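# Move the printed part from the build plate onto the table

## Task

Lift the printed part off the printer's build plate and place it on the table surface that the 3-D printer stands on, outside the printer. The build plate must end up resting where it was at the start, and the printer must remain upright. The other objects next to and behind the printer must stay close to where they started and keep their original orientation. Anything that stays put only because the robot is holding it does not count. Finish by releasing the part and moving the grippers away.

## Robot and tools

ROBOT. Two arms, left_arm and right_arm, each with six revolute joints and a parallel gripper. The gripper's fingers extend along its own +z axis and close along its y axis. The reported hand point sits between the finger pads, roughly 1 cm back from the fingertips.

FRAME. Every pose in a result uses one shared scene frame. The origin is on the tabletop midway between the arms, +z is up, +x reaches out over the table, and left_arm is on the +y side. The arm names do not match left or right in any image. Printed hand positions are approximate, and the error grows when an arm is stretched far out.

TOOL execute_actions. Argument "actions" is a list holding one item or nothing. An empty list (LOOK) changes no command and returns the current state. An item with "rows" (ACT) is a motion. "rows" holds 1 to 15 rows, and "steps" is 1 to 15 control steps of 1/30 s each, 15 by default. One row is used per step, and the final row repeats if there are fewer rows than steps. An item with only "steps" (WAIT, up to 300) sends nothing new. It returns once that many steps have passed since the previous result, and your reply time counts toward them. Optional "pictures" (true/false) says whether camera images come back. They are included by default. A refused call sends nothing to the robot.

ROW LAYOUT. Every row is one flat list of 14 numbers covering both arms, even when only one arm should move. Numbers 1 to 6 are left_arm joint targets, number 7 is the left opening, numbers 8 to 13 are right_arm joint targets, and number 14 is the right opening. Joint values are absolute target angles in radians, in the same column order Joint positions uses: waist, shoulder, elbow, wrist pitch, wrist yaw, wrist roll. They are not offsets. Stated ranges per arm: waist -2.880 to 2.880, shoulder 0.000 to 3.142, elbow 0.000 to 3.019, wrist pitch -1.693 to 1.571, wrist yaw -1.571 to 1.571, wrist roll -2.094 to 2.094. The true end stops can be up to 0.019 rad away from these on either side. A call is refused if a target goes more than 0.019 rad beyond a stated end and also lies farther out than that joint's last reading. Past the true end, a joint is only driven as far as the end, and the result then says "joint sent to its limit". That line can refer to an earlier action that is still running. If the line is missing, that does not prove the joint has more room. Opening is an absolute value from -1 (closed) to +1 (fully open, a 0.094 m pad gap).

MOTION LIMITS. Joint speed is capped. On each step, a joint's target is kept close to its measured angle: within 0.264 rad for the waist, 0.32 for the shoulder, 0.276 for the elbow, 0.33 for wrist pitch, 0.186 for wrist yaw and 0.522 for wrist roll. If an arm's targets would put its hand more than 70 mm from where it is now, all of that arm's targets are pulled back proportionally. Distant goals therefore take several calls. Between calls, the arms keep heading for the last row sent. They stop trying once everything has nearly stopped moving (a stalled or very slow move counts as stopped) or once any step is HELD. After that, only a new action makes them move or press further. Fingers that are still opening or closing keep going. The simulation runs on while you think and write.

RESULT LINES. The state line gives each arm's end_effector_position (m) and end_effector_quat_wxyz. Joint positions and Joint velocities list one block per arm: joints in column order (rad, rad/s), then the pad gap (m, m/s). grip_measured is the measured opening on the same -1..1 scale you command. Each gripper reading can be off by up to about 1 mm, by a constant amount per gripper. "joint command not followed" means a clearance check changed or blocked some joint targets; the rest of the row still ran. HELD marks steps where your row, in whole or in part, did not reach the robot. MOTOR HOT appears from 85 °C. At 100 °C, an OVER-TEMPERATURE FAULT makes that arm go limp and drop until it cools. Holding loads heats the motors, even while you are thinking.

GRIPPING. Away from the extremes, the fingers move to where grip_measured would equal your command. To keep hold of something, command roughly 0.03 below its grip_measured; a smaller gap gives a lighter grip. Pad force tops out near 50 to 62 N, and less on some grippers and on parts under about 2 mm thick. The first contact can spike harder. Brief outside tugs on a held part, or pushes on loose objects, can happen.

zoom_image: "camera" is one of cam_head_left, cam_head_right, cam_left_wrist, cam_right_wrist. "region" is [x0, y0, x1, y1] in image pixels, measured from the top-left corner, no larger than 504 by 504. It returns a magnified view of that camera's latest image. All cameras are 504x504. The head cameras are fixed pinhole+radial cameras; the wrist cameras are fisheye and move with their hands. Calibration (K, D, T_world_to_cam) is provided and is approximately correct, off by up to a few degrees and millimetres.

show_instructions: no arguments; shows the reference image pages and moves nothing.

finished_scene: pass "scene", the number of the current scene. It ends that scene for good and reports whether the goal was met. Replying without any tool call also ends things.

AVOID: knocking or placing anything off the table, tipping the printer or moving the build plate, disturbing the nearby objects, dropping or slamming the part, hard shoves, and letting the two arms collide or press on each other, which can end the scene. Release the part and withdraw before finishing.

Each tool is called after "Request:" by a JSON object that holds its "op" and its "data", one argument or row to a line.

Reference images:

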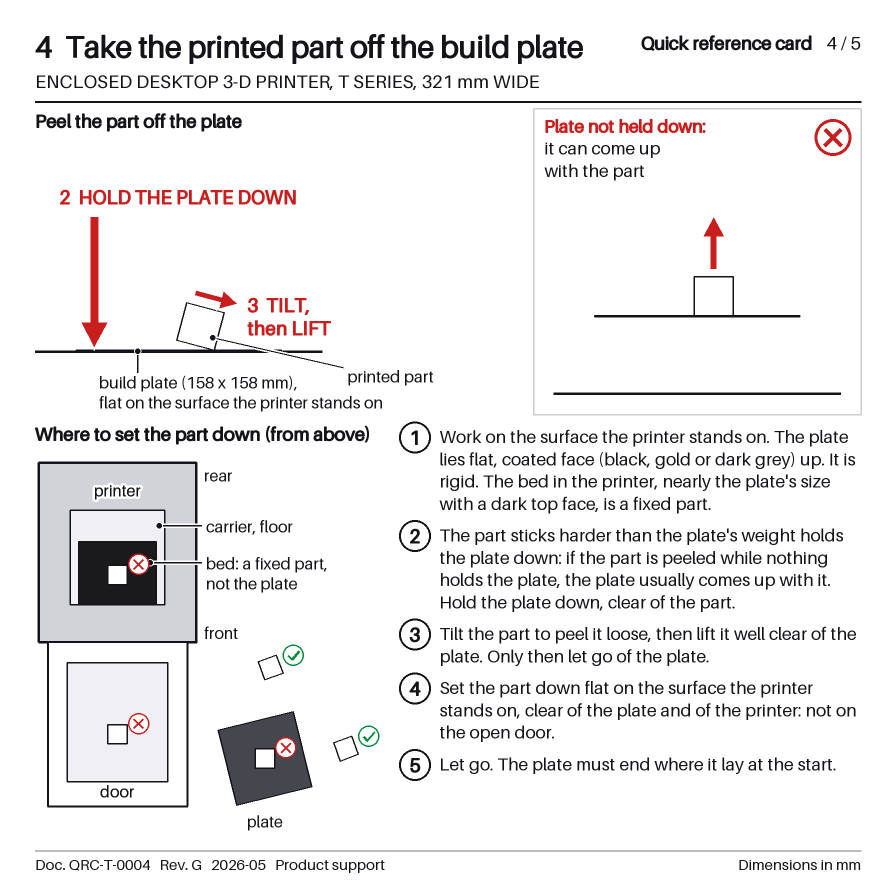

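## Session

Request:
{"op": "execute_actions", "data": {
  "actions": []
}}

Scene clock: 0.00 s of 4200.00 s.
left_arm: end_effector_position=(+0.5139, +0.3027, +0.4917) grip_measured=+1.000 end_effector_quat_wxyz=(+0.704, +0.001, +0.710, +0.005) | right_arm: end_effector_position=(+0.5229, -0.3021, +0.4972) grip_measured=+1.000 end_effector_quat_wxyz=(+0.709, +0.004, +0.705, -0.002)
Joint positions: left_arm=[ 0.006  1.032  1.041 -0.017  0.001  0.009  0.094] | right_arm=[-0.001  1.057  1.063 -0.001  0.007  0.002  0.094]
Joint velocities: left_arm=[-0.015  0.005  0.007  0.007 -0.007 -0.037  0.   ] | right_arm=[ 0.005 -0.005 -0.007  0.002  0.051 -0.051  0.   ]
Motor temperatures (°C, as the motors report them): left_arm=[22 25 23 24 23 25] | right_arm=[22 25 25 24 23 21]

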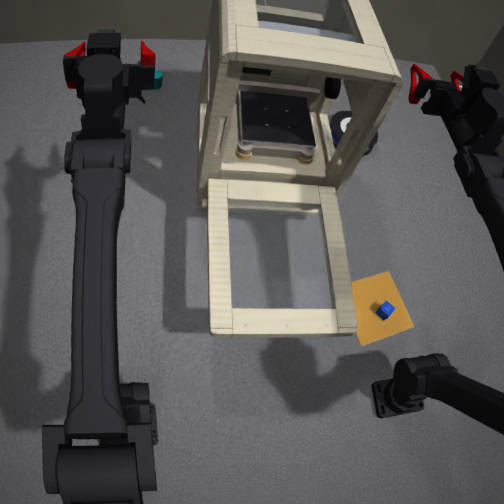

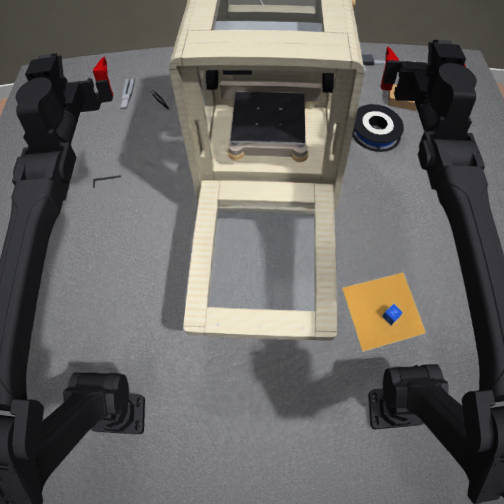

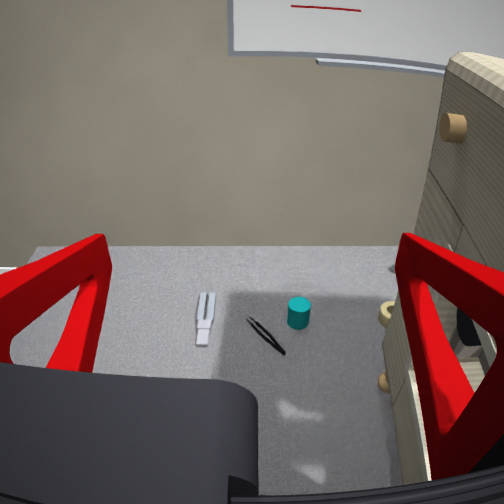

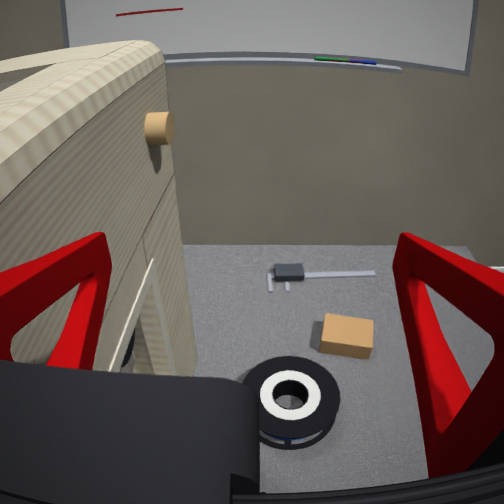

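Request:
{"op": "execute_actions", "data": {
  "actions": [
    {"rows": [[0.006,1.032,1.041,-0.017,0,0,1, 0,1.357,1.063,0,0,0,1]], "steps": 15}
  ],
  "pictures": false
}}

Scene clock: 15.30 s of 4200.00 s.
left_arm: end_effector_position=(+0.5139, +0.3027, +0.4917) grip_measured=+1.000 end_effector_quat_wxyz=(+0.704, +0.001, +0.710, +0.005) | right_arm: end_effector_position=(+0.6135, -0.3016, +0.3078) grip_measured=+1.000 end_effector_quat_wxyz=(+0.579, +0.002, +0.815, -0.001)
Joint positions: left_arm=[ 0.006  1.032  1.041 -0.017  0.001  0.008  0.094] | right_arm=[-0.001  1.391  1.054  0.     0.004  0.002  0.094]
Joint velocities: left_arm=[ 0.005  0.015 -0.012  0.007  0.037  0.022  0.   ] | right_arm=[-0.015  0.005 -0.066  0.002  0.007 -0.022  0.   ]
Motor temperatures (°C, as the motors report them): left_arm=[22 25 27 25 23 25] | right_arm=[22 26 28 24 23 21]
Steps of this call (steps 1 to 90: nothing new was sent; then 11.80 s passed at rest; steps 91 to 105: all 15 steps of this action). Readings (joint positions):
91: left_arm=[0.006 1.032 1.041 -0.017 0.001 0.009] | right_arm=[-0.001 1.063 1.063 -0.001 0.007 0.002]
92: left_arm=[0.006 1.032 1.041 -0.017 0.001 0.009] | right_arm=[-0.001 1.074 1.064 0.000 0.007 0.002]
94: left_arm=[0.006 1.032 1.041 -0.017 0.001 0.008] | right_arm=[-0.001 1.113 1.064 0.000 0.007 0.002]
98: left_arm=[0.006 1.032 1.041 -0.017 0.001 0.008] | right_arm=[-0.001 1.237 1.064 0.000 0.006 0.002]
105: the state above

Request:
{"op": "execute_actions", "data": {
  "actions": [],
  "pictures": false
}}

Scene clock: 17.20 s of 4200.00 s.
left_arm: end_effector_position=(+0.5139, +0.3027, +0.4917) grip_measured=+1.000 end_effector_quat_wxyz=(+0.704, +0.001, +0.710, +0.005) | right_arm: end_effector_position=(+0.6104, -0.3016, +0.3162) grip_measured=+1.000 end_effector_quat_wxyz=(+0.585, +0.002, +0.811, -0.001)
Joint positions: left_arm=[ 0.006  1.032  1.041 -0.017  0.001  0.008  0.094] | right_arm=[-0.001  1.375  1.053  0.     0.004  0.002  0.094]
Joint velocities: left_arm=[ 0.005  0.005 -0.007 -0.027 -0.037  0.022  0.   ] | right_arm=[-0.005 -0.005  0.007  0.032 -0.081 -0.037  0.   ]
Motor temperatures (°C, as the motors report them): left_arm=[22 25 27 25 23 25] | right_arm=[22 26 28 24 23 21]
Steps of this call (steps 1 to 30: the robot went on to your last target; steps 31 to 57: nothing new was sent). Readings (joint positions):
1: left_arm=[0.006 1.032 1.041 -0.017 0.001 0.008] | right_arm=[-0.001 1.391 1.053 0.000 0.004 0.002]
2: left_arm=[0.006 1.032 1.041 -0.017 0.001 0.008] | right_arm=[-0.001 1.389 1.053 0.000 0.004 0.002]
4: left_arm=[0.006 1.032 1.041 -0.017 0.001 0.008] | right_arm=[-0.001 1.383 1.053 0.000 0.004 0.002]
8: left_arm=[0.006 1.032 1.041 -0.017 0.001 0.008] | right_arm=[-0.001 1.376 1.053 0.000 0.004 0.002]
57: the state above
All arms were judged still, so your last target was given up. Only a new action makes them travel on or press farther. Fingers that are still opening or closing keep moving.

Request:
{"op": "execute_actions", "data": {
  "actions": [
    {"rows": [[0.006,1.032,1.041,-0.017,0,0,1, 0,1.357,1.463,0,0,0,1]], "steps": 15}
  ],
  "pictures": false
}}

Scene clock: 27.20 s of 4200.00 s.
left_arm: end_effector_position=(+0.5139, +0.3027, +0.4917) grip_measured=+1.000 end_effector_quat_wxyz=(+0.704, +0.001, +0.710, +0.005) | right_arm: end_effector_position=(+0.6402, -0.3016, +0.4586) grip_measured=+1.000 end_effector_quat_wxyz=(+0.675, +0.003, +0.738, -0.001)
Joint positions: left_arm=[ 0.006  1.032  1.041 -0.017  0.001  0.007  0.094] | right_arm=[-0.001  1.375  1.285  0.     0.004  0.002  0.094]
Joint velocities: left_arm=[ 0.005  0.024 -0.022 -0.017 -0.037 -0.007  0.   ] | right_arm=[-0.015 -0.024  0.535 -0.017 -0.022 -0.022  0.   ]
Motor temperatures (°C, as the motors report them): left_arm=[22 25 28 25 23 25] | right_arm=[22 26 29 24 23 21]
Steps of this call (steps 1 to 90: nothing new was sent; then 6.50 s passed at rest; steps 91 to 105: all 15 steps of this action). Readings (joint positions):
91: left_arm=[0.006 1.032 1.041 -0.017 0.001 0.008] | right_arm=[-0.001 1.375 1.056 0.000 0.004 0.002]
92: left_arm=[0.006 1.032 1.041 -0.017 0.001 0.008] | right_arm=[-0.001 1.375 1.063 0.000 0.004 0.002]
94: left_arm=[0.006 1.032 1.041 -0.017 0.001 0.008] | right_arm=[-0.001 1.375 1.086 0.000 0.004 0.002]
98: left_arm=[0.006 1.032 1.041 -0.017 0.001 0.007] | right_arm=[-0.001 1.375 1.155 0.000 0.004 0.002]
105: the state above

Request:
{"op": "execute_actions", "data": {
  "actions": [
    {"steps": 20}
  ],
  "pictures": false
}}

Scene clock: 28.93 s of 4200.00 s.
left_arm: end_effector_position=(+0.5139, +0.3027, +0.4917) grip_measured=+1.000 end_effector_quat_wxyz=(+0.704, +0.001, +0.710, +0.005) | right_arm: end_effector_position=(+0.6379, -0.3016, +0.5432) grip_measured=+1.000 end_effector_quat_wxyz=(+0.723, +0.003, +0.691, -0.001)
Joint positions: left_arm=[ 0.006  1.032  1.041 -0.017  0.001  0.007  0.094] | right_arm=[-0.001  1.364  1.409  0.     0.004  0.002  0.094]
Joint velocities: left_arm=[ 0.005  0.005 -0.022 -0.002  0.037 -0.037  0.   ] | right_arm=[-0.015  0.005  0.002 -0.007 -0.007  0.037  0.   ]
Motor temperatures (°C, as the motors report them): left_arm=[22 25 28 25 23 25] | right_arm=[22 26 29 24 23 21]
Steps of this call (steps 1 to 30: the robot went on to your last target; steps 31 to 52: nothing new was sent). Readings (joint positions):
1: left_arm=[0.006 1.032 1.041 -0.017 0.001 0.007] | right_arm=[-0.001 1.375 1.303 0.000 0.004 0.002]
2: left_arm=[0.006 1.032 1.041 -0.017 0.001 0.007] | right_arm=[-0.001 1.375 1.321 0.000 0.004 0.002]
4: left_arm=[0.006 1.032 1.041 -0.017 0.001 0.007] | right_arm=[-0.001 1.375 1.355 0.000 0.004 0.002]
8: left_arm=[0.006 1.032 1.041 -0.017 0.001 0.007] | right_arm=[-0.001 1.372 1.404 0.000 0.004 0.002]
52: the state above
All arms were judged still, so your last target was given up. Only a new action makes them travel on or press farther. Fingers that are still opening or closing keep moving.

Request:
{"op": "execute_actions", "data": {
  "actions": [
    {"rows": [[0.006,1.032,1.041,-0.017,0,0,1, 0,1.357,1.463,0.5,0,0,1]], "steps": 15}
  ],
  "pictures": false
}}

Scene clock: 55.27 s of 4200.00 s.
left_arm: end_effector_position=(+0.5139, +0.3027, +0.4917) grip_measured=+1.000 end_effector_quat_wxyz=(+0.704, +0.001, +0.710, +0.005) | right_arm: end_effector_position=(+0.6030, -0.3016, +0.6574) grip_measured=+1.000 end_effector_quat_wxyz=(+0.867, +0.003, +0.498, -0.000)
Joint positions: left_arm=[ 0.006  1.032  1.041 -0.017  0.001  0.007  0.094] | right_arm=[-0.001  1.36   1.408  0.48   0.004  0.002  0.094]
Joint velocities: left_arm=[-0.005  0.005  0.002 -0.012 -0.081  0.066  0.   ] | right_arm=[ 0.005 -0.005 -0.012  0.002 -0.066 -0.037  0.   ]
Motor temperatures (°C, as the motors report them): left_arm=[22 25 28 25 23 25] | right_arm=[22 26 31 24 23 21]
Steps of this call (steps 1 to 90: nothing new was sent; then 22.83 s passed at rest; steps 91 to 105: all 15 steps of this action). Readings (joint positions):
91: left_arm=[0.006 1.032 1.041 -0.017 0.001 0.007] | right_arm=[-0.001 1.364 1.409 0.039 0.004 0.002]
92: left_arm=[0.006 1.032 1.041 -0.017 0.001 0.007] | right_arm=[-0.001 1.370 1.408 0.113 0.004 0.002]
94: left_arm=[0.006 1.032 1.041 -0.017 0.001 0.007] | right_arm=[-0.001 1.372 1.408 0.265 0.004 0.002]
98: left_arm=[0.006 1.032 1.041 -0.017 0.001 0.007] | right_arm=[-0.001 1.365 1.408 0.454 0.004 0.002]
105: the state above

Request:
{"op": "execute_actions", "data": {
  "actions": [
    {"rows": [[0.006,1.032,1.041,-0.017,0,0,1, -0.15,0.867,0.703,-1.407,0,0,1]], "steps": 15}
  ],
  "pictures": false
}}

Scene clock: 77.67 s of 4200.00 s.
left_arm: end_effector_position=(+0.5139, +0.3027, +0.4917) grip_measured=+1.000 end_effector_quat_wxyz=(+0.704, +0.001, +0.710, +0.005) | right_arm: end_effector_position=(+0.4409, -0.3632, +0.3686) grip_measured=+1.000 end_effector_quat_wxyz=(+0.591, +0.058, +0.804, -0.041)
Joint positions: left_arm=[ 0.006  1.032  1.041 -0.017  0.001  0.007  0.094] | right_arm=[-0.142  0.869  0.813 -0.246 -0.     0.002  0.094]
Joint velocities: left_arm=[-0.005  0.005  0.012 -0.022 -0.037 -0.051  0.   ] | right_arm=[-0.015 -0.181 -0.598 -1.692 -0.037 -0.007  0.   ]
Motor temperatures (°C, as the motors report them): left_arm=[22 25 28 25 23 25] | right_arm=[22 26 32 25 23 21]
Steps of this call (steps 1 to 15: the robot went on to your last target; steps 16 to 90: nothing new was sent; then 18.90 s passed at rest; steps 91 to 105: all 15 steps of this action). Readings (joint positions):
91: left_arm=[0.006 1.032 1.041 -0.017 0.001 0.007] | right_arm=[-0.006 1.349 1.394 0.455 0.002 0.002]
92: left_arm=[0.006 1.032 1.041 -0.017 0.001 0.007] | right_arm=[-0.015 1.318 1.355 0.401 -0.000 0.002]
94: left_arm=[0.006 1.032 1.041 -0.017 0.001 0.007] | right_arm=[-0.051 1.236 1.251 0.293 -0.000 0.002]
98: left_arm=[0.006 1.032 1.041 -0.017 0.001 0.007] | right_arm=[-0.122 1.048 1.048 0.079 -0.000 0.002]
105: the state above

Request:
{"op": "execute_actions", "data": {
  "actions": [
    {"steps": 20}
  ]
}}

Scene clock: 83.20 s of 4200.00 s.
left_arm: end_effector_position=(+0.5139, +0.3027, +0.4917) grip_measured=+1.000 end_effector_quat_wxyz=(+0.704, +0.001, +0.710, +0.005) | right_arm: end_effector_position=(+0.2050, -0.3299, +0.1535) grip_measured=+1.000 end_effector_quat_wxyz=(+0.005, +0.072, +0.997, -0.000)
Joint positions: left_arm=[ 0.006  1.032  1.041 -0.017  0.001  0.007  0.094] | right_arm=[-0.143  0.865  0.698 -1.393 -0.     0.002  0.094]
Joint velocities: left_arm=[ 0.005 -0.024 -0.017 -0.007 -0.007 -0.022  0.   ] | right_arm=[ 0.015 -0.015 -0.002  0.007 -0.037  0.007  0.   ]
Motor temperatures (°C, as the motors report them): left_arm=[22 25 28 25 23 25] | right_arm=[22 26 31 24 23 21]
Steps of this call (steps 1 to 30: the robot went on to your last target; steps 31 to 90: nothing new was sent; then 2.53 s passed at rest). Readings (joint positions):
1: left_arm=[0.006 1.032 1.041 -0.017 0.001 0.007] | right_arm=[-0.142 0.865 0.792 -0.307 -0.000 0.002]
2: left_arm=[0.006 1.032 1.041 -0.017 0.001 0.007] | right_arm=[-0.142 0.865 0.773 -0.375 -0.000 0.002]
4: left_arm=[0.006 1.032 1.041 -0.017 0.001 0.007] | right_arm=[-0.142 0.865 0.740 -0.538 -0.000 0.002]
8: left_arm=[0.006 1.032 1.041 -0.017 0.001 0.007] | right_arm=[-0.142 0.865 0.705 -0.956 -0.000 0.002]
90: the state above
All arms were judged still, so your last target was given up. Only a new action makes them travel on or press farther. Fingers that are still opening or closing keep moving.
camera_calibration (this result's frames):
cam_left_wrist: T_world_to_cam=[[0.0243393, -0.999638, -0.0114276, 0.300444], [-0.592424, -0.0052149, -0.80561, 0.708257], [0.805259, 0.0263779, -0.592336, -0.00833937], [0, 0, 0, 1]] pos_world=[0.418991, 0.304248, 0.569073]
cam_right_wrist: T_world_to_cam=[[-0.134423, -0.990918, -0.003535, -0.299646], [-0.808451, 0.107607, 0.578643, 0.121915], [-0.573008, 0.0806411, -0.815573, 0.393813], [0, 0, 0, 1]] pos_world=[0.28394, -0.341801, 0.249579]

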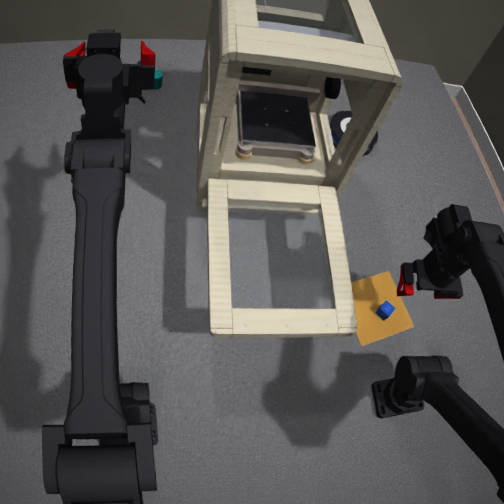

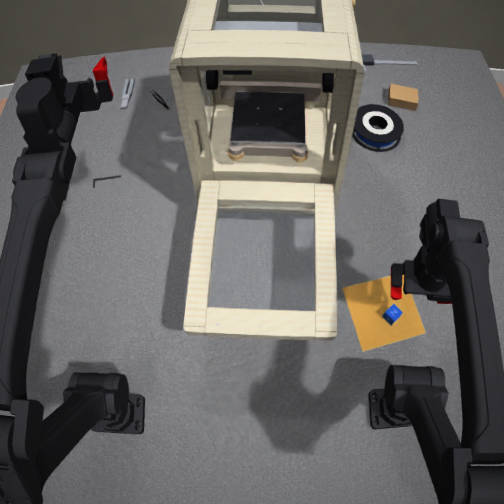

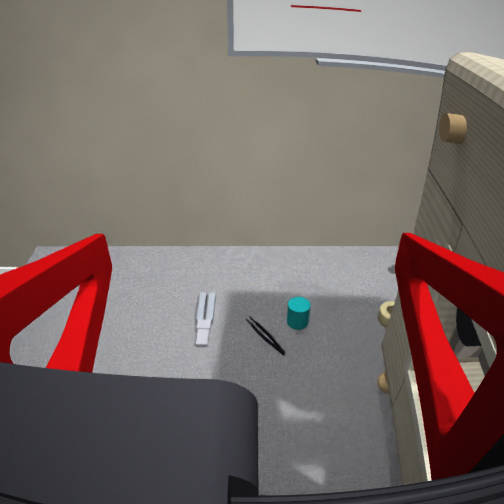

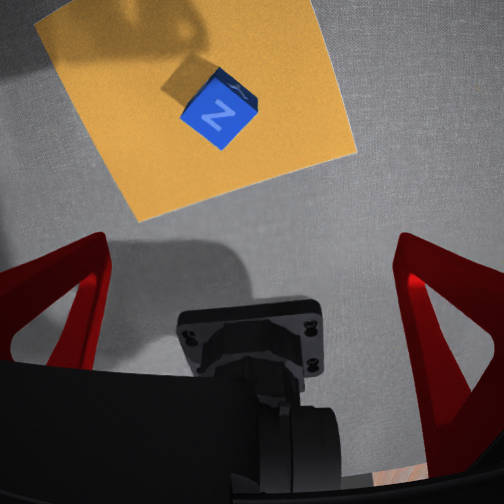

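Request:
{"op": "zoom_image", "data": {
  "camera": "cam_right_wrist",
  "region": [140, 40, 300, 170]
}}

Region (140, 40, 300, 170) of cam_right_wrist's 504x504 image, scaled by 3.150, with more detail than that image has; it fills the top 410 rows of this view, and the rest is white.

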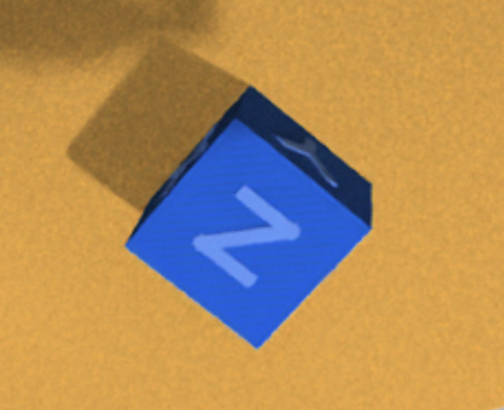

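Request:
{"op": "execute_actions", "data": {
  "actions": [
    {"rows": [[0.0,1.0,0.6,-0.4,0,0,-1, -0.0664,0.867,0.703,-1.407,0,0,1]], "steps": 15}
  ],
  "pictures": false
}}

Scene clock: 146.43 s of 4200.00 s.
left_arm: end_effector_position=(+0.3957, +0.3019, +0.1546) grip_measured=-0.995 end_effector_quat_wxyz=(+0.371, +0.001, +0.928, +0.002) | right_arm: end_effector_position=(+0.2067, -0.3143, +0.1535) grip_measured=+1.000 end_effector_quat_wxyz=(+0.005, +0.034, +0.999, -0.001)
Joint positions: left_arm=[ 0.006  1.006  0.591 -0.394  0.001  0.007  0.   ] | right_arm=[-0.066  0.865  0.698 -1.393  0.001  0.002  0.094]
Joint velocities: left_arm=[-0.024  0.015 -0.491 -0.344 -0.022 -0.007 -0.   ] | right_arm=[ 0.015 -0.005  0.007  0.027  0.051  0.007  0.   ]
Motor temperatures (°C, as the motors report them): left_arm=[22 25 29 25 23 25] | right_arm=[22 26 30 24 23 21]
Steps of this call (steps 1 to 90: nothing new was sent; then 59.73 s passed at rest; steps 91 to 105: all 15 steps of this action). Readings (joint positions):
91: left_arm=[0.006 1.031 1.033 -0.034 0.001 0.007] | right_arm=[-0.137 0.865 0.698 -1.393 0.001 0.002]
92: left_arm=[0.006 1.022 1.017 -0.066 0.001 0.007] | right_arm=[-0.119 0.865 0.698 -1.393 0.001 0.002]
94: left_arm=[0.006 1.008 0.962 -0.133 0.001 0.007] | right_arm=[-0.082 0.865 0.698 -1.393 0.001 0.002]
98: left_arm=[0.006 1.006 0.826 -0.240 0.001 0.007] | right_arm=[-0.066 0.865 0.698 -1.393 0.001 0.002]
105: the state above

Request:
{"op": "execute_actions", "data": {
  "actions": [
    {"rows": [[-1.1747,1.0,0.6,-0.4,0,0,-1, -0.0664,0.9,0.72,-1.39,0,0.78,0.2]], "steps": 15}
  ],
  "pictures": false
}}

Request:
{"op": "execute_actions", "data": {
  "actions": [
    {"steps": 30}
  ]
}}

Scene clock: 150.03 s of 4200.00 s.
left_arm: end_effector_position=(+0.2990, +0.0549, +0.1448) grip_measured=-0.996 end_effector_quat_wxyz=(+0.346, +0.311, +0.881, -0.090) | right_arm: end_effector_position=(+0.2072, -0.3143, +0.1493) grip_measured=+0.202 end_effector_quat_wxyz=(-0.005, +0.389, +0.921, -0.003)
Joint positions: left_arm=[-0.724  1.004  0.576 -0.416 -0.087 -0.012  0.   ] | right_arm=[-0.066  0.888  0.698 -1.393  0.001  0.733  0.056]
Joint velocities: left_arm=[-1.236  0.005 -0.037 -0.129  0.125  0.022 -0.001] | right_arm=[-0.015 -0.015 -0.012  0.002  0.022  0.242  0.001]
Motor temperatures (°C, as the motors report them): left_arm=[22 25 30 25 23 25] | right_arm=[22 26 30 24 23 21]
Steps of this call (steps 1 to 30: the robot went on to your last target; steps 31 to 90: nothing new was sent; then 0.10 s passed at rest; steps 91 to 105: all 15 steps of this action). Readings (joint positions):
91: left_arm=[-0.009 1.006 0.576 -0.406 -0.008 0.006] | right_arm=[-0.066 0.866 0.698 -1.393 0.001 0.075]
92: left_arm=[-0.049 1.006 0.576 -0.406 -0.010 0.005] | right_arm=[-0.066 0.869 0.698 -1.393 0.001 0.174]
94: left_arm=[-0.173 1.006 0.576 -0.406 -0.008 0.005] | right_arm=[-0.066 0.878 0.698 -1.393 0.001 0.366]
98: left_arm=[-0.457 1.006 0.576 -0.406 -0.003 0.005] | right_arm=[-0.066 0.888 0.698 -1.393 0.001 0.604]
105: the state above

Scene clock: 151.03 s of 4200.00 s.
left_arm: end_effector_position=(+0.1628, -0.0135, +0.1064) grip_measured=-0.996 end_effector_quat_wxyz=(+0.263, +0.493, +0.818, -0.140) | right_arm: end_effector_position=(+0.2094, -0.3358, +0.1529) grip_measured=+0.200 end_effector_quat_wxyz=(+0.014, +0.440, +0.897, -0.034)
Joint positions: left_arm=[-1.113  1.004  0.52  -0.485 -0.047 -0.015  0.   ] | right_arm=[-0.108  0.888  0.707 -1.386  0.073  0.803  0.056]
Joint velocities: left_arm=[-0.015 -0.015 -0.017  0.007 -0.007  0.022 -0.001] | right_arm=[-0.005 -0.005  0.007  0.017 -0.007 -0.037 -0.001]
Motor temperatures (°C, as the motors report them): left_arm=[22 25 30 25 24 25] | right_arm=[22 26 30 24 24 21]
Steps of this call (steps 1 to 30: the robot went on to your last target). Readings (joint positions):
1: left_arm=[-0.767 1.004 0.576 -0.421 -0.082 -0.012] | right_arm=[-0.066 0.888 0.698 -1.393 0.001 0.740]
2: left_arm=[-0.812 1.004 0.576 -0.427 -0.083 -0.012] | right_arm=[-0.066 0.888 0.699 -1.392 0.023 0.749]
4: left_arm=[-0.889 1.004 0.566 -0.446 -0.094 -0.012] | right_arm=[-0.087 0.888 0.705 -1.392 0.052 0.763]
8: left_arm=[-1.023 1.004 0.532 -0.479 -0.086 -0.015] | right_arm=[-0.098 0.888 0.705 -1.390 0.056 0.783]
30: the state above
All arms were judged still, so your last target was given up. Only a new action makes them travel on or press farther. Fingers that are still opening or closing keep moving.
camera_calibration (this result's frames):
cam_left_wrist: T_world_to_cam=[[-0.874763, -0.482169, -0.0479965, 0.1458], [-0.483543, 0.875036, 0.0223067, 0.0943063], [0.031243, 0.0427215, -0.998598, 0.223928], [0, 0, 0, 1]] pos_world=[0.166145, -0.0217879, 0.228508]
cam_right_wrist: T_world_to_cam=[[-0.783612, -0.619573, 0.0456289, -0.0517898], [-0.501752, 0.674482, 0.541588, 0.258176], [-0.366329, 0.401501, -0.839404, 0.464402], [0, 0, 0, 1]] pos_world=[0.259082, -0.392681, 0.252359]

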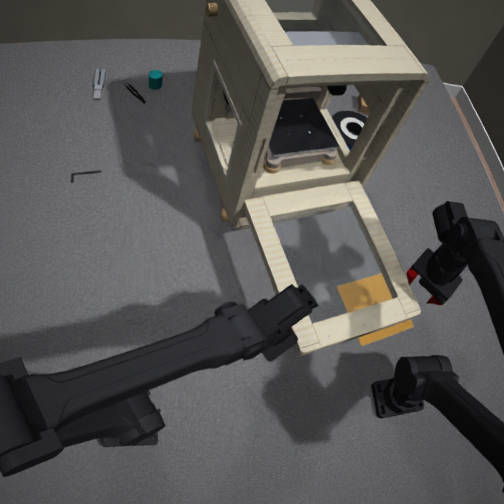

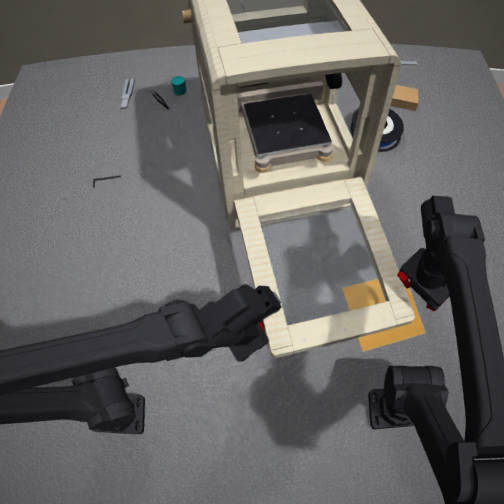

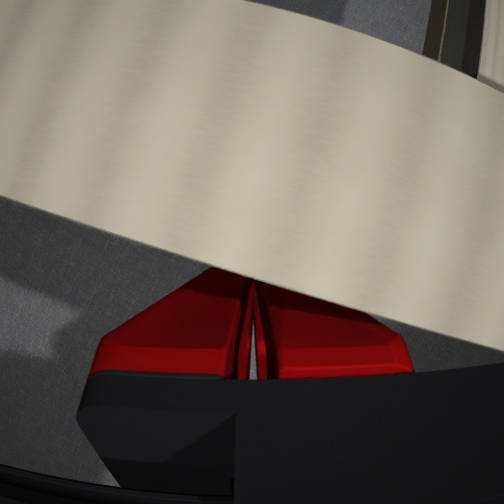

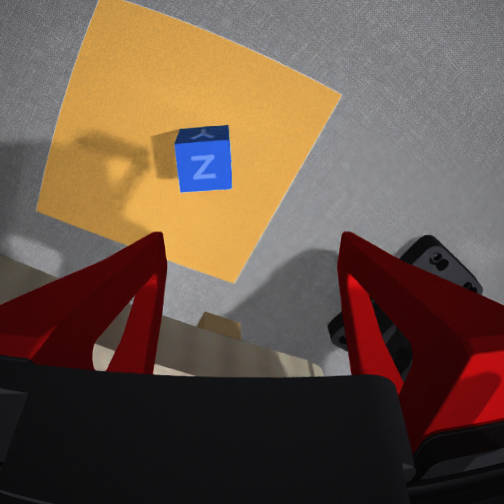

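Request:
{"op": "execute_actions", "data": {
  "actions": [
    {"rows": [[-1.11,0.8,0.6,-0.2,0,0,-1, -0.0664,0.75,0.72,-1.45,0,0.78,0.2]], "steps": 15}
  ]
}}

Scene clock: 163.57 s of 4200.00 s.
left_arm: end_effector_position=(+0.1633, -0.0176, +0.1380) grip_measured=-0.996 end_effector_quat_wxyz=(+0.326, +0.480, +0.792, -0.191) | right_arm: end_effector_position=(+0.1944, -0.3158, +0.1804) grip_measured=+0.200 end_effector_quat_wxyz=(+0.054, +0.422, +0.905, +0.017)
Joint positions: left_arm=[-1.105  0.887  0.474 -0.384 -0.022 -0.006  0.   ] | right_arm=[-0.074  0.732  0.707 -1.433  0.006  0.799  0.056]
Joint velocities: left_arm=[ 0.005 -0.005 -0.007 -0.002 -0.022 -0.022 -0.001] | right_arm=[-0.005 -0.005 -0.007 -0.007  0.007  0.037 -0.001]
Motor temperatures (°C, as the motors report them): left_arm=[22 25 33 25 25 25] | right_arm=[22 26 30 24 27 21]
Steps of this call (steps 1 to 90: nothing new was sent; then 9.03 s passed at rest; steps 91 to 105: all 15 steps of this action). Readings (joint positions):
91: left_arm=[-1.111 0.998 0.515 -0.478 -0.048 -0.014] | right_arm=[-0.108 0.880 0.707 -1.388 0.072 0.804]
92: left_arm=[-1.108 0.985 0.506 -0.461 -0.044 -0.012] | right_arm=[-0.107 0.861 0.707 -1.391 0.060 0.804]
94: left_arm=[-1.106 0.951 0.492 -0.435 -0.038 -0.010] | right_arm=[-0.103 0.802 0.707 -1.402 0.044 0.804]
98: left_arm=[-1.105 0.900 0.476 -0.411 -0.034 -0.007] | right_arm=[-0.089 0.731 0.707 -1.422 0.020 0.803]
105: the state above
camera_calibration (this result's frames):
cam_left_wrist: T_world_to_cam=[[-0.879261, -0.475542, -0.027552, 0.143845], [-0.466867, 0.871811, -0.148258, 0.118121], [0.0945233, -0.117495, -0.988565, 0.241131], [0, 0, 0, 1]] pos_world=[0.158832, -0.00624299, 0.25985]
cam_right_wrist: T_world_to_cam=[[-0.754916, -0.650993, -0.079433, -0.0453434], [-0.589902, 0.621114, 0.515978, 0.227248], [-0.286561, 0.436378, -0.852911, 0.471958], [0, 0, 0, 1]] pos_world=[0.235068, -0.376617, 0.281681]

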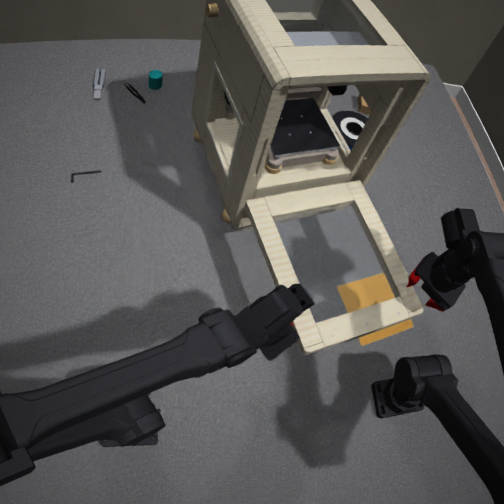

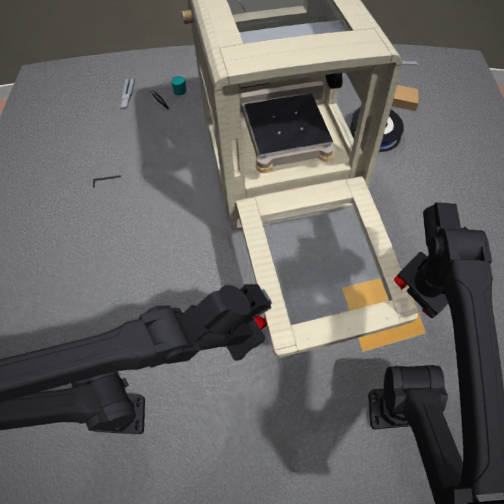

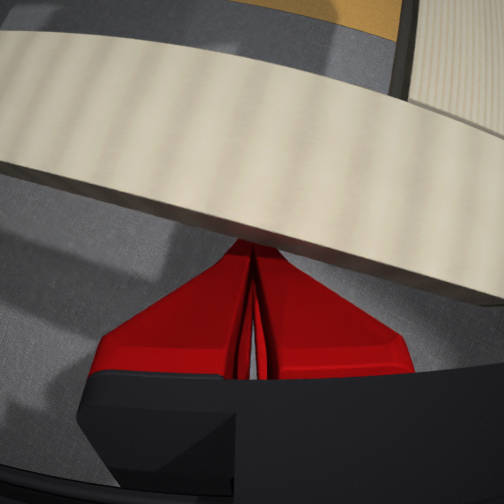

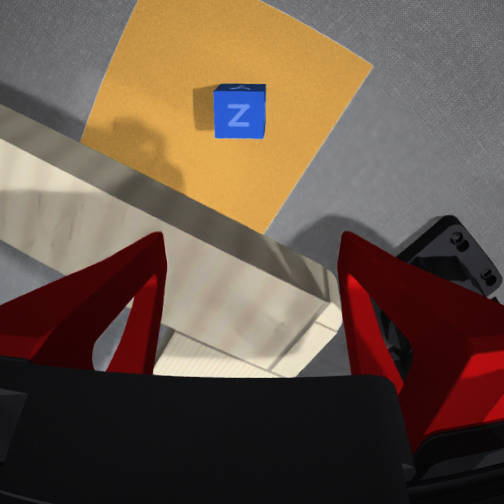

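Request:
{"op": "execute_actions", "data": {
  "actions": [
    {"rows": [[-1.105,0.887,0.474,-0.95,0,0,-1, -0.0664,0.75,0.72,-1.45,0,0.78,0.2]], "steps": 15}
  ]
}}

Scene clock: 172.20 s of 4200.00 s.
left_arm: end_effector_position=(+0.1046, +0.0918, +0.0692) grip_measured=-0.996 end_effector_quat_wxyz=(+0.087, +0.520, +0.848, -0.053) | right_arm: end_effector_position=(+0.1940, -0.3154, +0.1798) grip_measured=+0.200 end_effector_quat_wxyz=(+0.051, +0.420, +0.906, +0.017)
Joint positions: left_arm=[-1.105  0.886  0.463 -0.944 -0.003 -0.005  0.   ] | right_arm=[-0.074  0.735  0.707 -1.436  0.004  0.794  0.056]
Joint velocities: left_arm=[-0.005 -0.005 -0.007  0.002 -0.037  0.051 -0.   ] | right_arm=[-0.015 -0.005  0.022 -0.012  0.007  0.007 -0.001]
Motor temperatures (°C, as the motors report them): left_arm=[22 25 34 26 25 25] | right_arm=[22 26 30 24 26 21]
Steps of this call (steps 1 to 15: the robot went on to your last target; steps 16 to 90: nothing new was sent; then 5.13 s passed at rest; steps 91 to 105: all 15 steps of this action). Readings (joint positions):
91: left_arm=[-1.105 0.888 0.472 -0.444 -0.015 -0.005] | right_arm=[-0.074 0.732 0.707 -1.433 0.005 0.798]
92: left_arm=[-1.105 0.885 0.481 -0.550 -0.006 -0.005] | right_arm=[-0.074 0.733 0.707 -1.434 0.004 0.797]
94: left_arm=[-1.105 0.885 0.478 -0.756 -0.003 -0.005] | right_arm=[-0.074 0.735 0.707 -1.435 0.004 0.796]
98: left_arm=[-1.105 0.886 0.463 -0.931 -0.003 -0.005] | right_arm=[-0.074 0.735 0.707 -1.436 0.004 0.795]
105: the state above
camera_calibration (this result's frames):
cam_left_wrist: T_world_to_cam=[[-0.890669, -0.454176, -0.0207965, 0.141143], [-0.422042, 0.80891, 0.409322, -0.0523611], [-0.169082, 0.373348, -0.912153, 0.168757], [0, 0, 0, 1]] pos_world=[0.132147, 0.0434542, 0.1783]
cam_right_wrist: T_world_to_cam=[[-0.751998, -0.654725, -0.0763786, -0.0477531], [-0.59017, 0.617141, 0.520419, 0.225009], [-0.293595, 0.436431, -0.850488, 0.472065], [0, 0, 0, 1]] pos_world=[0.235479, -0.376151, 0.280739]

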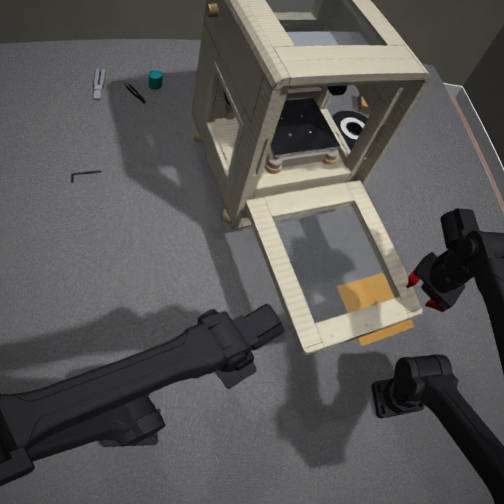

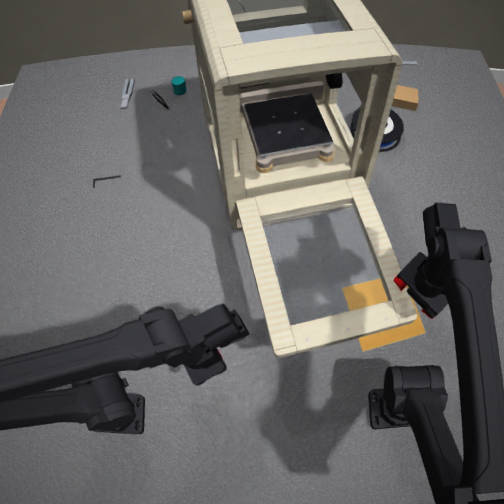

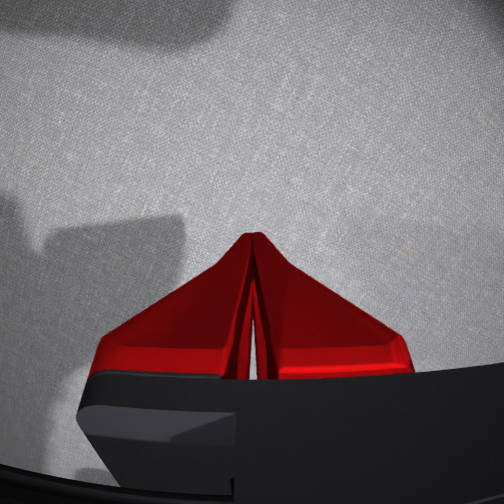

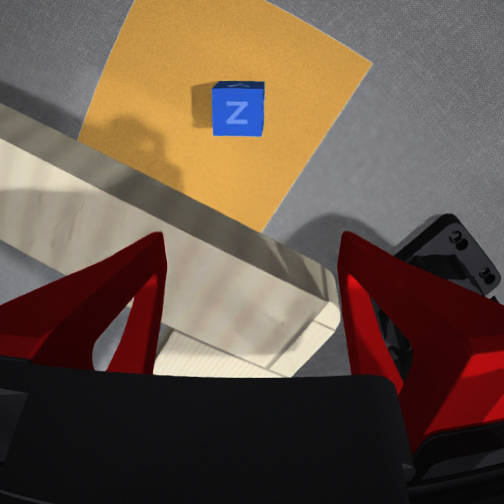

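Request:
{"op": "execute_actions", "data": {
  "actions": [
    {"rows": [[-1.105,0.887,0.474,-0.95,0,0,-1, -0.45,0.75,0.72,-1.45,0,0.0,-1]], "steps": 15}
  ],
  "pictures": false
}}

Scene clock: 220.03 s of 4200.00 s.
left_arm: end_effector_position=(+0.1046, +0.0918, +0.0692) grip_measured=-0.996 end_effector_quat_wxyz=(+0.087, +0.520, +0.848, -0.053) | right_arm: end_effector_position=(+0.1744, -0.3863, +0.1794) grip_measured=-0.977 end_effector_quat_wxyz=(+0.051, +0.249, +0.967, -0.012)
Joint positions: left_arm=[-1.105  0.886  0.463 -0.944 -0.003 -0.005  0.   ] | right_arm=[-0.455  0.737  0.707 -1.436  0.002  0.049  0.001]
Joint velocities: left_arm=[-0.005 -0.005  0.012  0.002 -0.007  0.007 -0.001] | right_arm=[ 0.005 -0.015 -0.017 -0.007 -0.081 -0.154  0.   ]
Motor temperatures (°C, as the motors report them): left_arm=[22 25 30 25 24 25] | right_arm=[22 26 31 24 24 21]
Steps of this call (steps 1 to 15: the robot went on to your last target; steps 16 to 90: nothing new was sent; then 44.33 s passed at rest; steps 91 to 105: all 15 steps of this action). Readings (joint positions):
91: left_arm=[-1.105 0.886 0.463 -0.944 -0.003 -0.005] | right_arm=[-0.097 0.735 0.707 -1.436 -0.006 0.718]
92: left_arm=[-1.105 0.886 0.463 -0.944 -0.003 -0.005] | right_arm=[-0.166 0.736 0.707 -1.436 -0.009 0.618]
94: left_arm=[-1.105 0.886 0.463 -0.944 -0.003 -0.005] | right_arm=[-0.343 0.736 0.707 -1.436 -0.004 0.424]
98: left_arm=[-1.105 0.886 0.463 -0.944 -0.003 -0.005] | right_arm=[-0.476 0.737 0.707 -1.436 0.002 0.183]
105: the state above

Request:
{"op": "execute_actions", "data": {
  "actions": [
    {"rows": [[-1.105,0.887,0.474,-0.95,0,0,-1, -0.45,1.192,0.823,-1.20,0,0.0,-1]], "steps": 15}
  ]
}}

Scene clock: 222.13 s of 4200.00 s.
left_arm: end_effector_position=(+0.1046, +0.0918, +0.0692) grip_measured=-0.996 end_effector_quat_wxyz=(+0.087, +0.520, +0.848, -0.053) | right_arm: end_effector_position=(+0.2591, -0.4278, +0.1066) grip_measured=-0.977 end_effector_quat_wxyz=(-0.030, +0.232, +0.972, +0.005)
Joint positions: left_arm=[-1.105  0.886  0.463 -0.944 -0.003 -0.005  0.   ] | right_arm=[-0.455  1.221  0.796 -1.206  0.002  0.013  0.001]
Joint velocities: left_arm=[ 0.005  0.005 -0.017 -0.002  0.007 -0.051 -0.   ] | right_arm=[ 0.005 -0.269  0.012 -0.007  0.007 -0.022 -0.   ]
Motor temperatures (°C, as the motors report them): left_arm=[22 25 30 25 24 25] | right_arm=[22 26 31 24 24 21]
Steps of this call (steps 1 to 30: the robot went on to your last target; steps 31 to 48: nothing new was sent; steps 49 to 63: all 15 steps of this action). Readings (joint positions):
49: left_arm=[-1.105 0.886 0.463 -0.944 -0.003 -0.005] | right_arm=[-0.455 0.749 0.708 -1.418 0.002 0.013]
50: left_arm=[-1.105 0.886 0.463 -0.944 -0.003 -0.005] | right_arm=[-0.455 0.781 0.714 -1.379 0.002 0.013]
52: left_arm=[-1.105 0.886 0.463 -0.944 -0.003 -0.005] | right_arm=[-0.455 0.900 0.740 -1.306 0.002 0.013]
56: left_arm=[-1.105 0.886 0.463 -0.944 -0.003 -0.005] | right_arm=[-0.455 1.184 0.796 -1.215 0.002 0.013]
63: the state above
camera_calibration (this result's frames):
cam_left_wrist: T_world_to_cam=[[-0.890669, -0.454176, -0.0207965, 0.141143], [-0.422042, 0.80891, 0.409322, -0.0523611], [-0.169082, 0.373348, -0.912153, 0.168757], [0, 0, 0, 1]] pos_world=[0.132147, 0.0434542, 0.1783]
cam_right_wrist: T_world_to_cam=[[-0.442526, -0.896755, -0.000748333, -0.269737], [-0.692743, 0.341321, 0.6353, 0.267296], [-0.569454, 0.281655, -0.772265, 0.474868], [0, 0, 0, 1]] pos_world=[0.336217, -0.466871, 0.196708]

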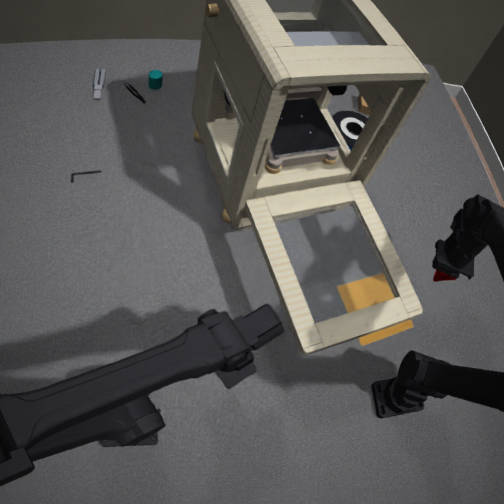

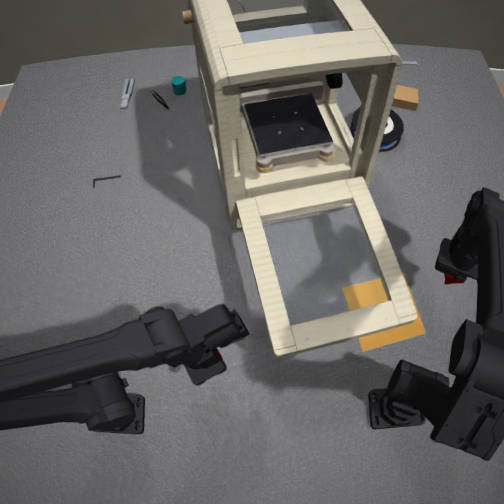

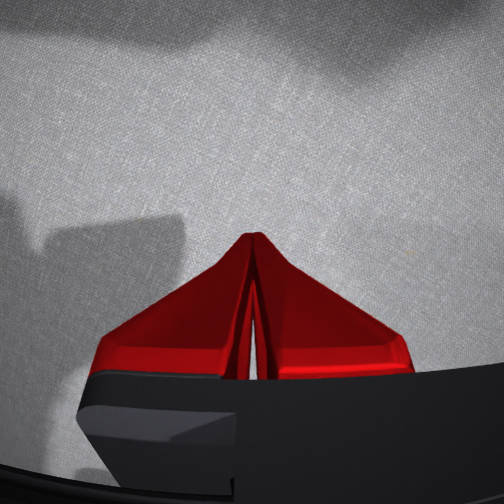

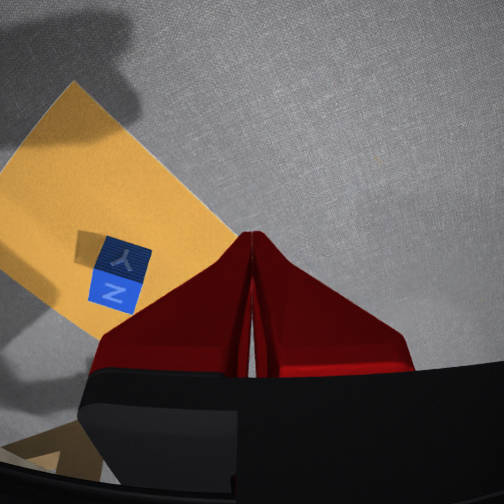

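Request:
{"op": "execute_actions", "data": {
  "actions": [
    {"rows": [[-1.105,0.887,0.474,-0.95,0,0,-1, -0.2,1.192,0.823,-1.20,0,0.0,-1]], "steps": 15}
  ]
}}

Scene clock: 225.17 s of 4200.00 s.
left_arm: end_effector_position=(+0.1046, +0.0918, +0.0692) grip_measured=-0.996 end_effector_quat_wxyz=(+0.087, +0.520, +0.848, -0.053) | right_arm: end_effector_position=(+0.2838, -0.3566, +0.1126) grip_measured=-0.977 end_effector_quat_wxyz=(-0.019, +0.103, +0.994, +0.003)
Joint positions: left_arm=[-1.105  0.886  0.463 -0.944 -0.003 -0.005  0.   ] | right_arm=[-0.197  1.199  0.796 -1.206 -0.003  0.01   0.001]
Joint velocities: left_arm=[-0.005 -0.015 -0.012  0.012 -0.066 -0.007  0.001] | right_arm=[-0.005 -0.005 -0.002  0.012 -0.051  0.007 -0.   ]
Motor temperatures (°C, as the motors report them): left_arm=[22 25 30 25 24 25] | right_arm=[22 26 31 24 24 21]
Steps of this call (steps 1 to 30: the robot went on to your last target; steps 31 to 76: nothing new was sent; steps 77 to 91: all 15 steps of this action). Readings (joint positions):
77: left_arm=[-1.105 0.886 0.463 -0.944 -0.003 -0.005] | right_arm=[-0.437 1.199 0.796 -1.206 0.010 0.013]
78: left_arm=[-1.105 0.886 0.463 -0.944 -0.003 -0.005] | right_arm=[-0.388 1.199 0.796 -1.206 0.012 0.013]
80: left_arm=[-1.105 0.886 0.463 -0.944 -0.003 -0.005] | right_arm=[-0.258 1.199 0.796 -1.206 0.003 0.013]
84: left_arm=[-1.105 0.886 0.463 -0.944 -0.003 -0.005] | right_arm=[-0.167 1.199 0.796 -1.206 -0.004 0.010]
91: the state above
camera_calibration (this result's frames):
cam_left_wrist: T_world_to_cam=[[-0.890669, -0.454176, -0.0207965, 0.141143], [-0.422042, 0.80891, 0.409322, -0.0523611], [-0.169082, 0.373348, -0.912153, 0.168757], [0, 0, 0, 1]] pos_world=[0.132147, 0.0434542, 0.1783]
cam_right_wrist: T_world_to_cam=[[-0.196024, -0.980576, -0.00667169, -0.294162], [-0.771913, 0.150107, 0.617753, 0.212529], [-0.604752, 0.126244, -0.786344, 0.429699], [0, 0, 0, 1]] pos_world=[0.366253, -0.374598, 0.204638]

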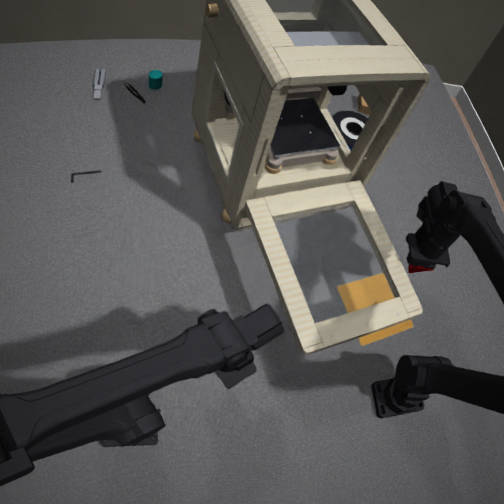

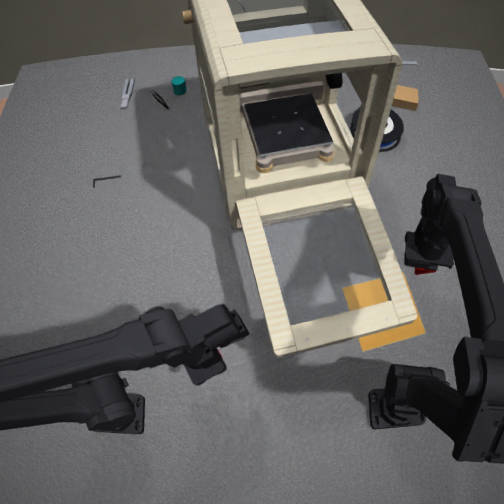

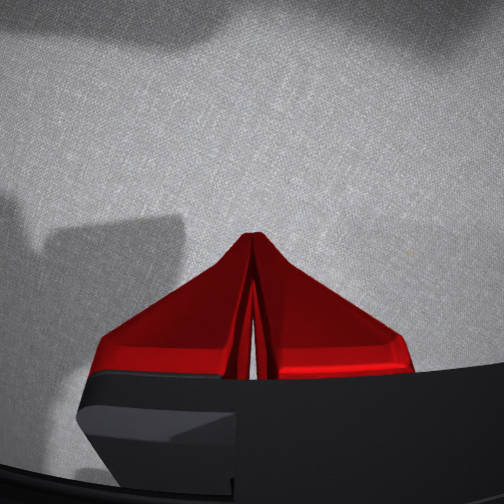

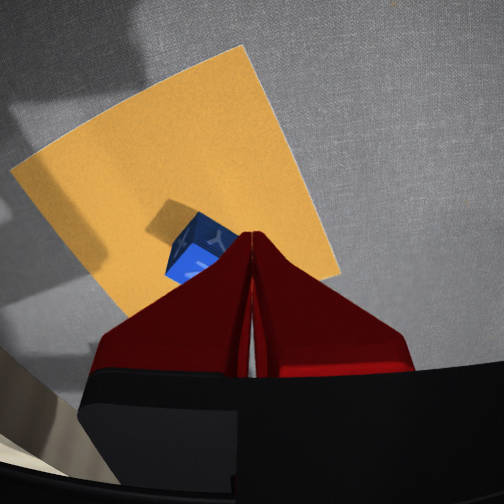

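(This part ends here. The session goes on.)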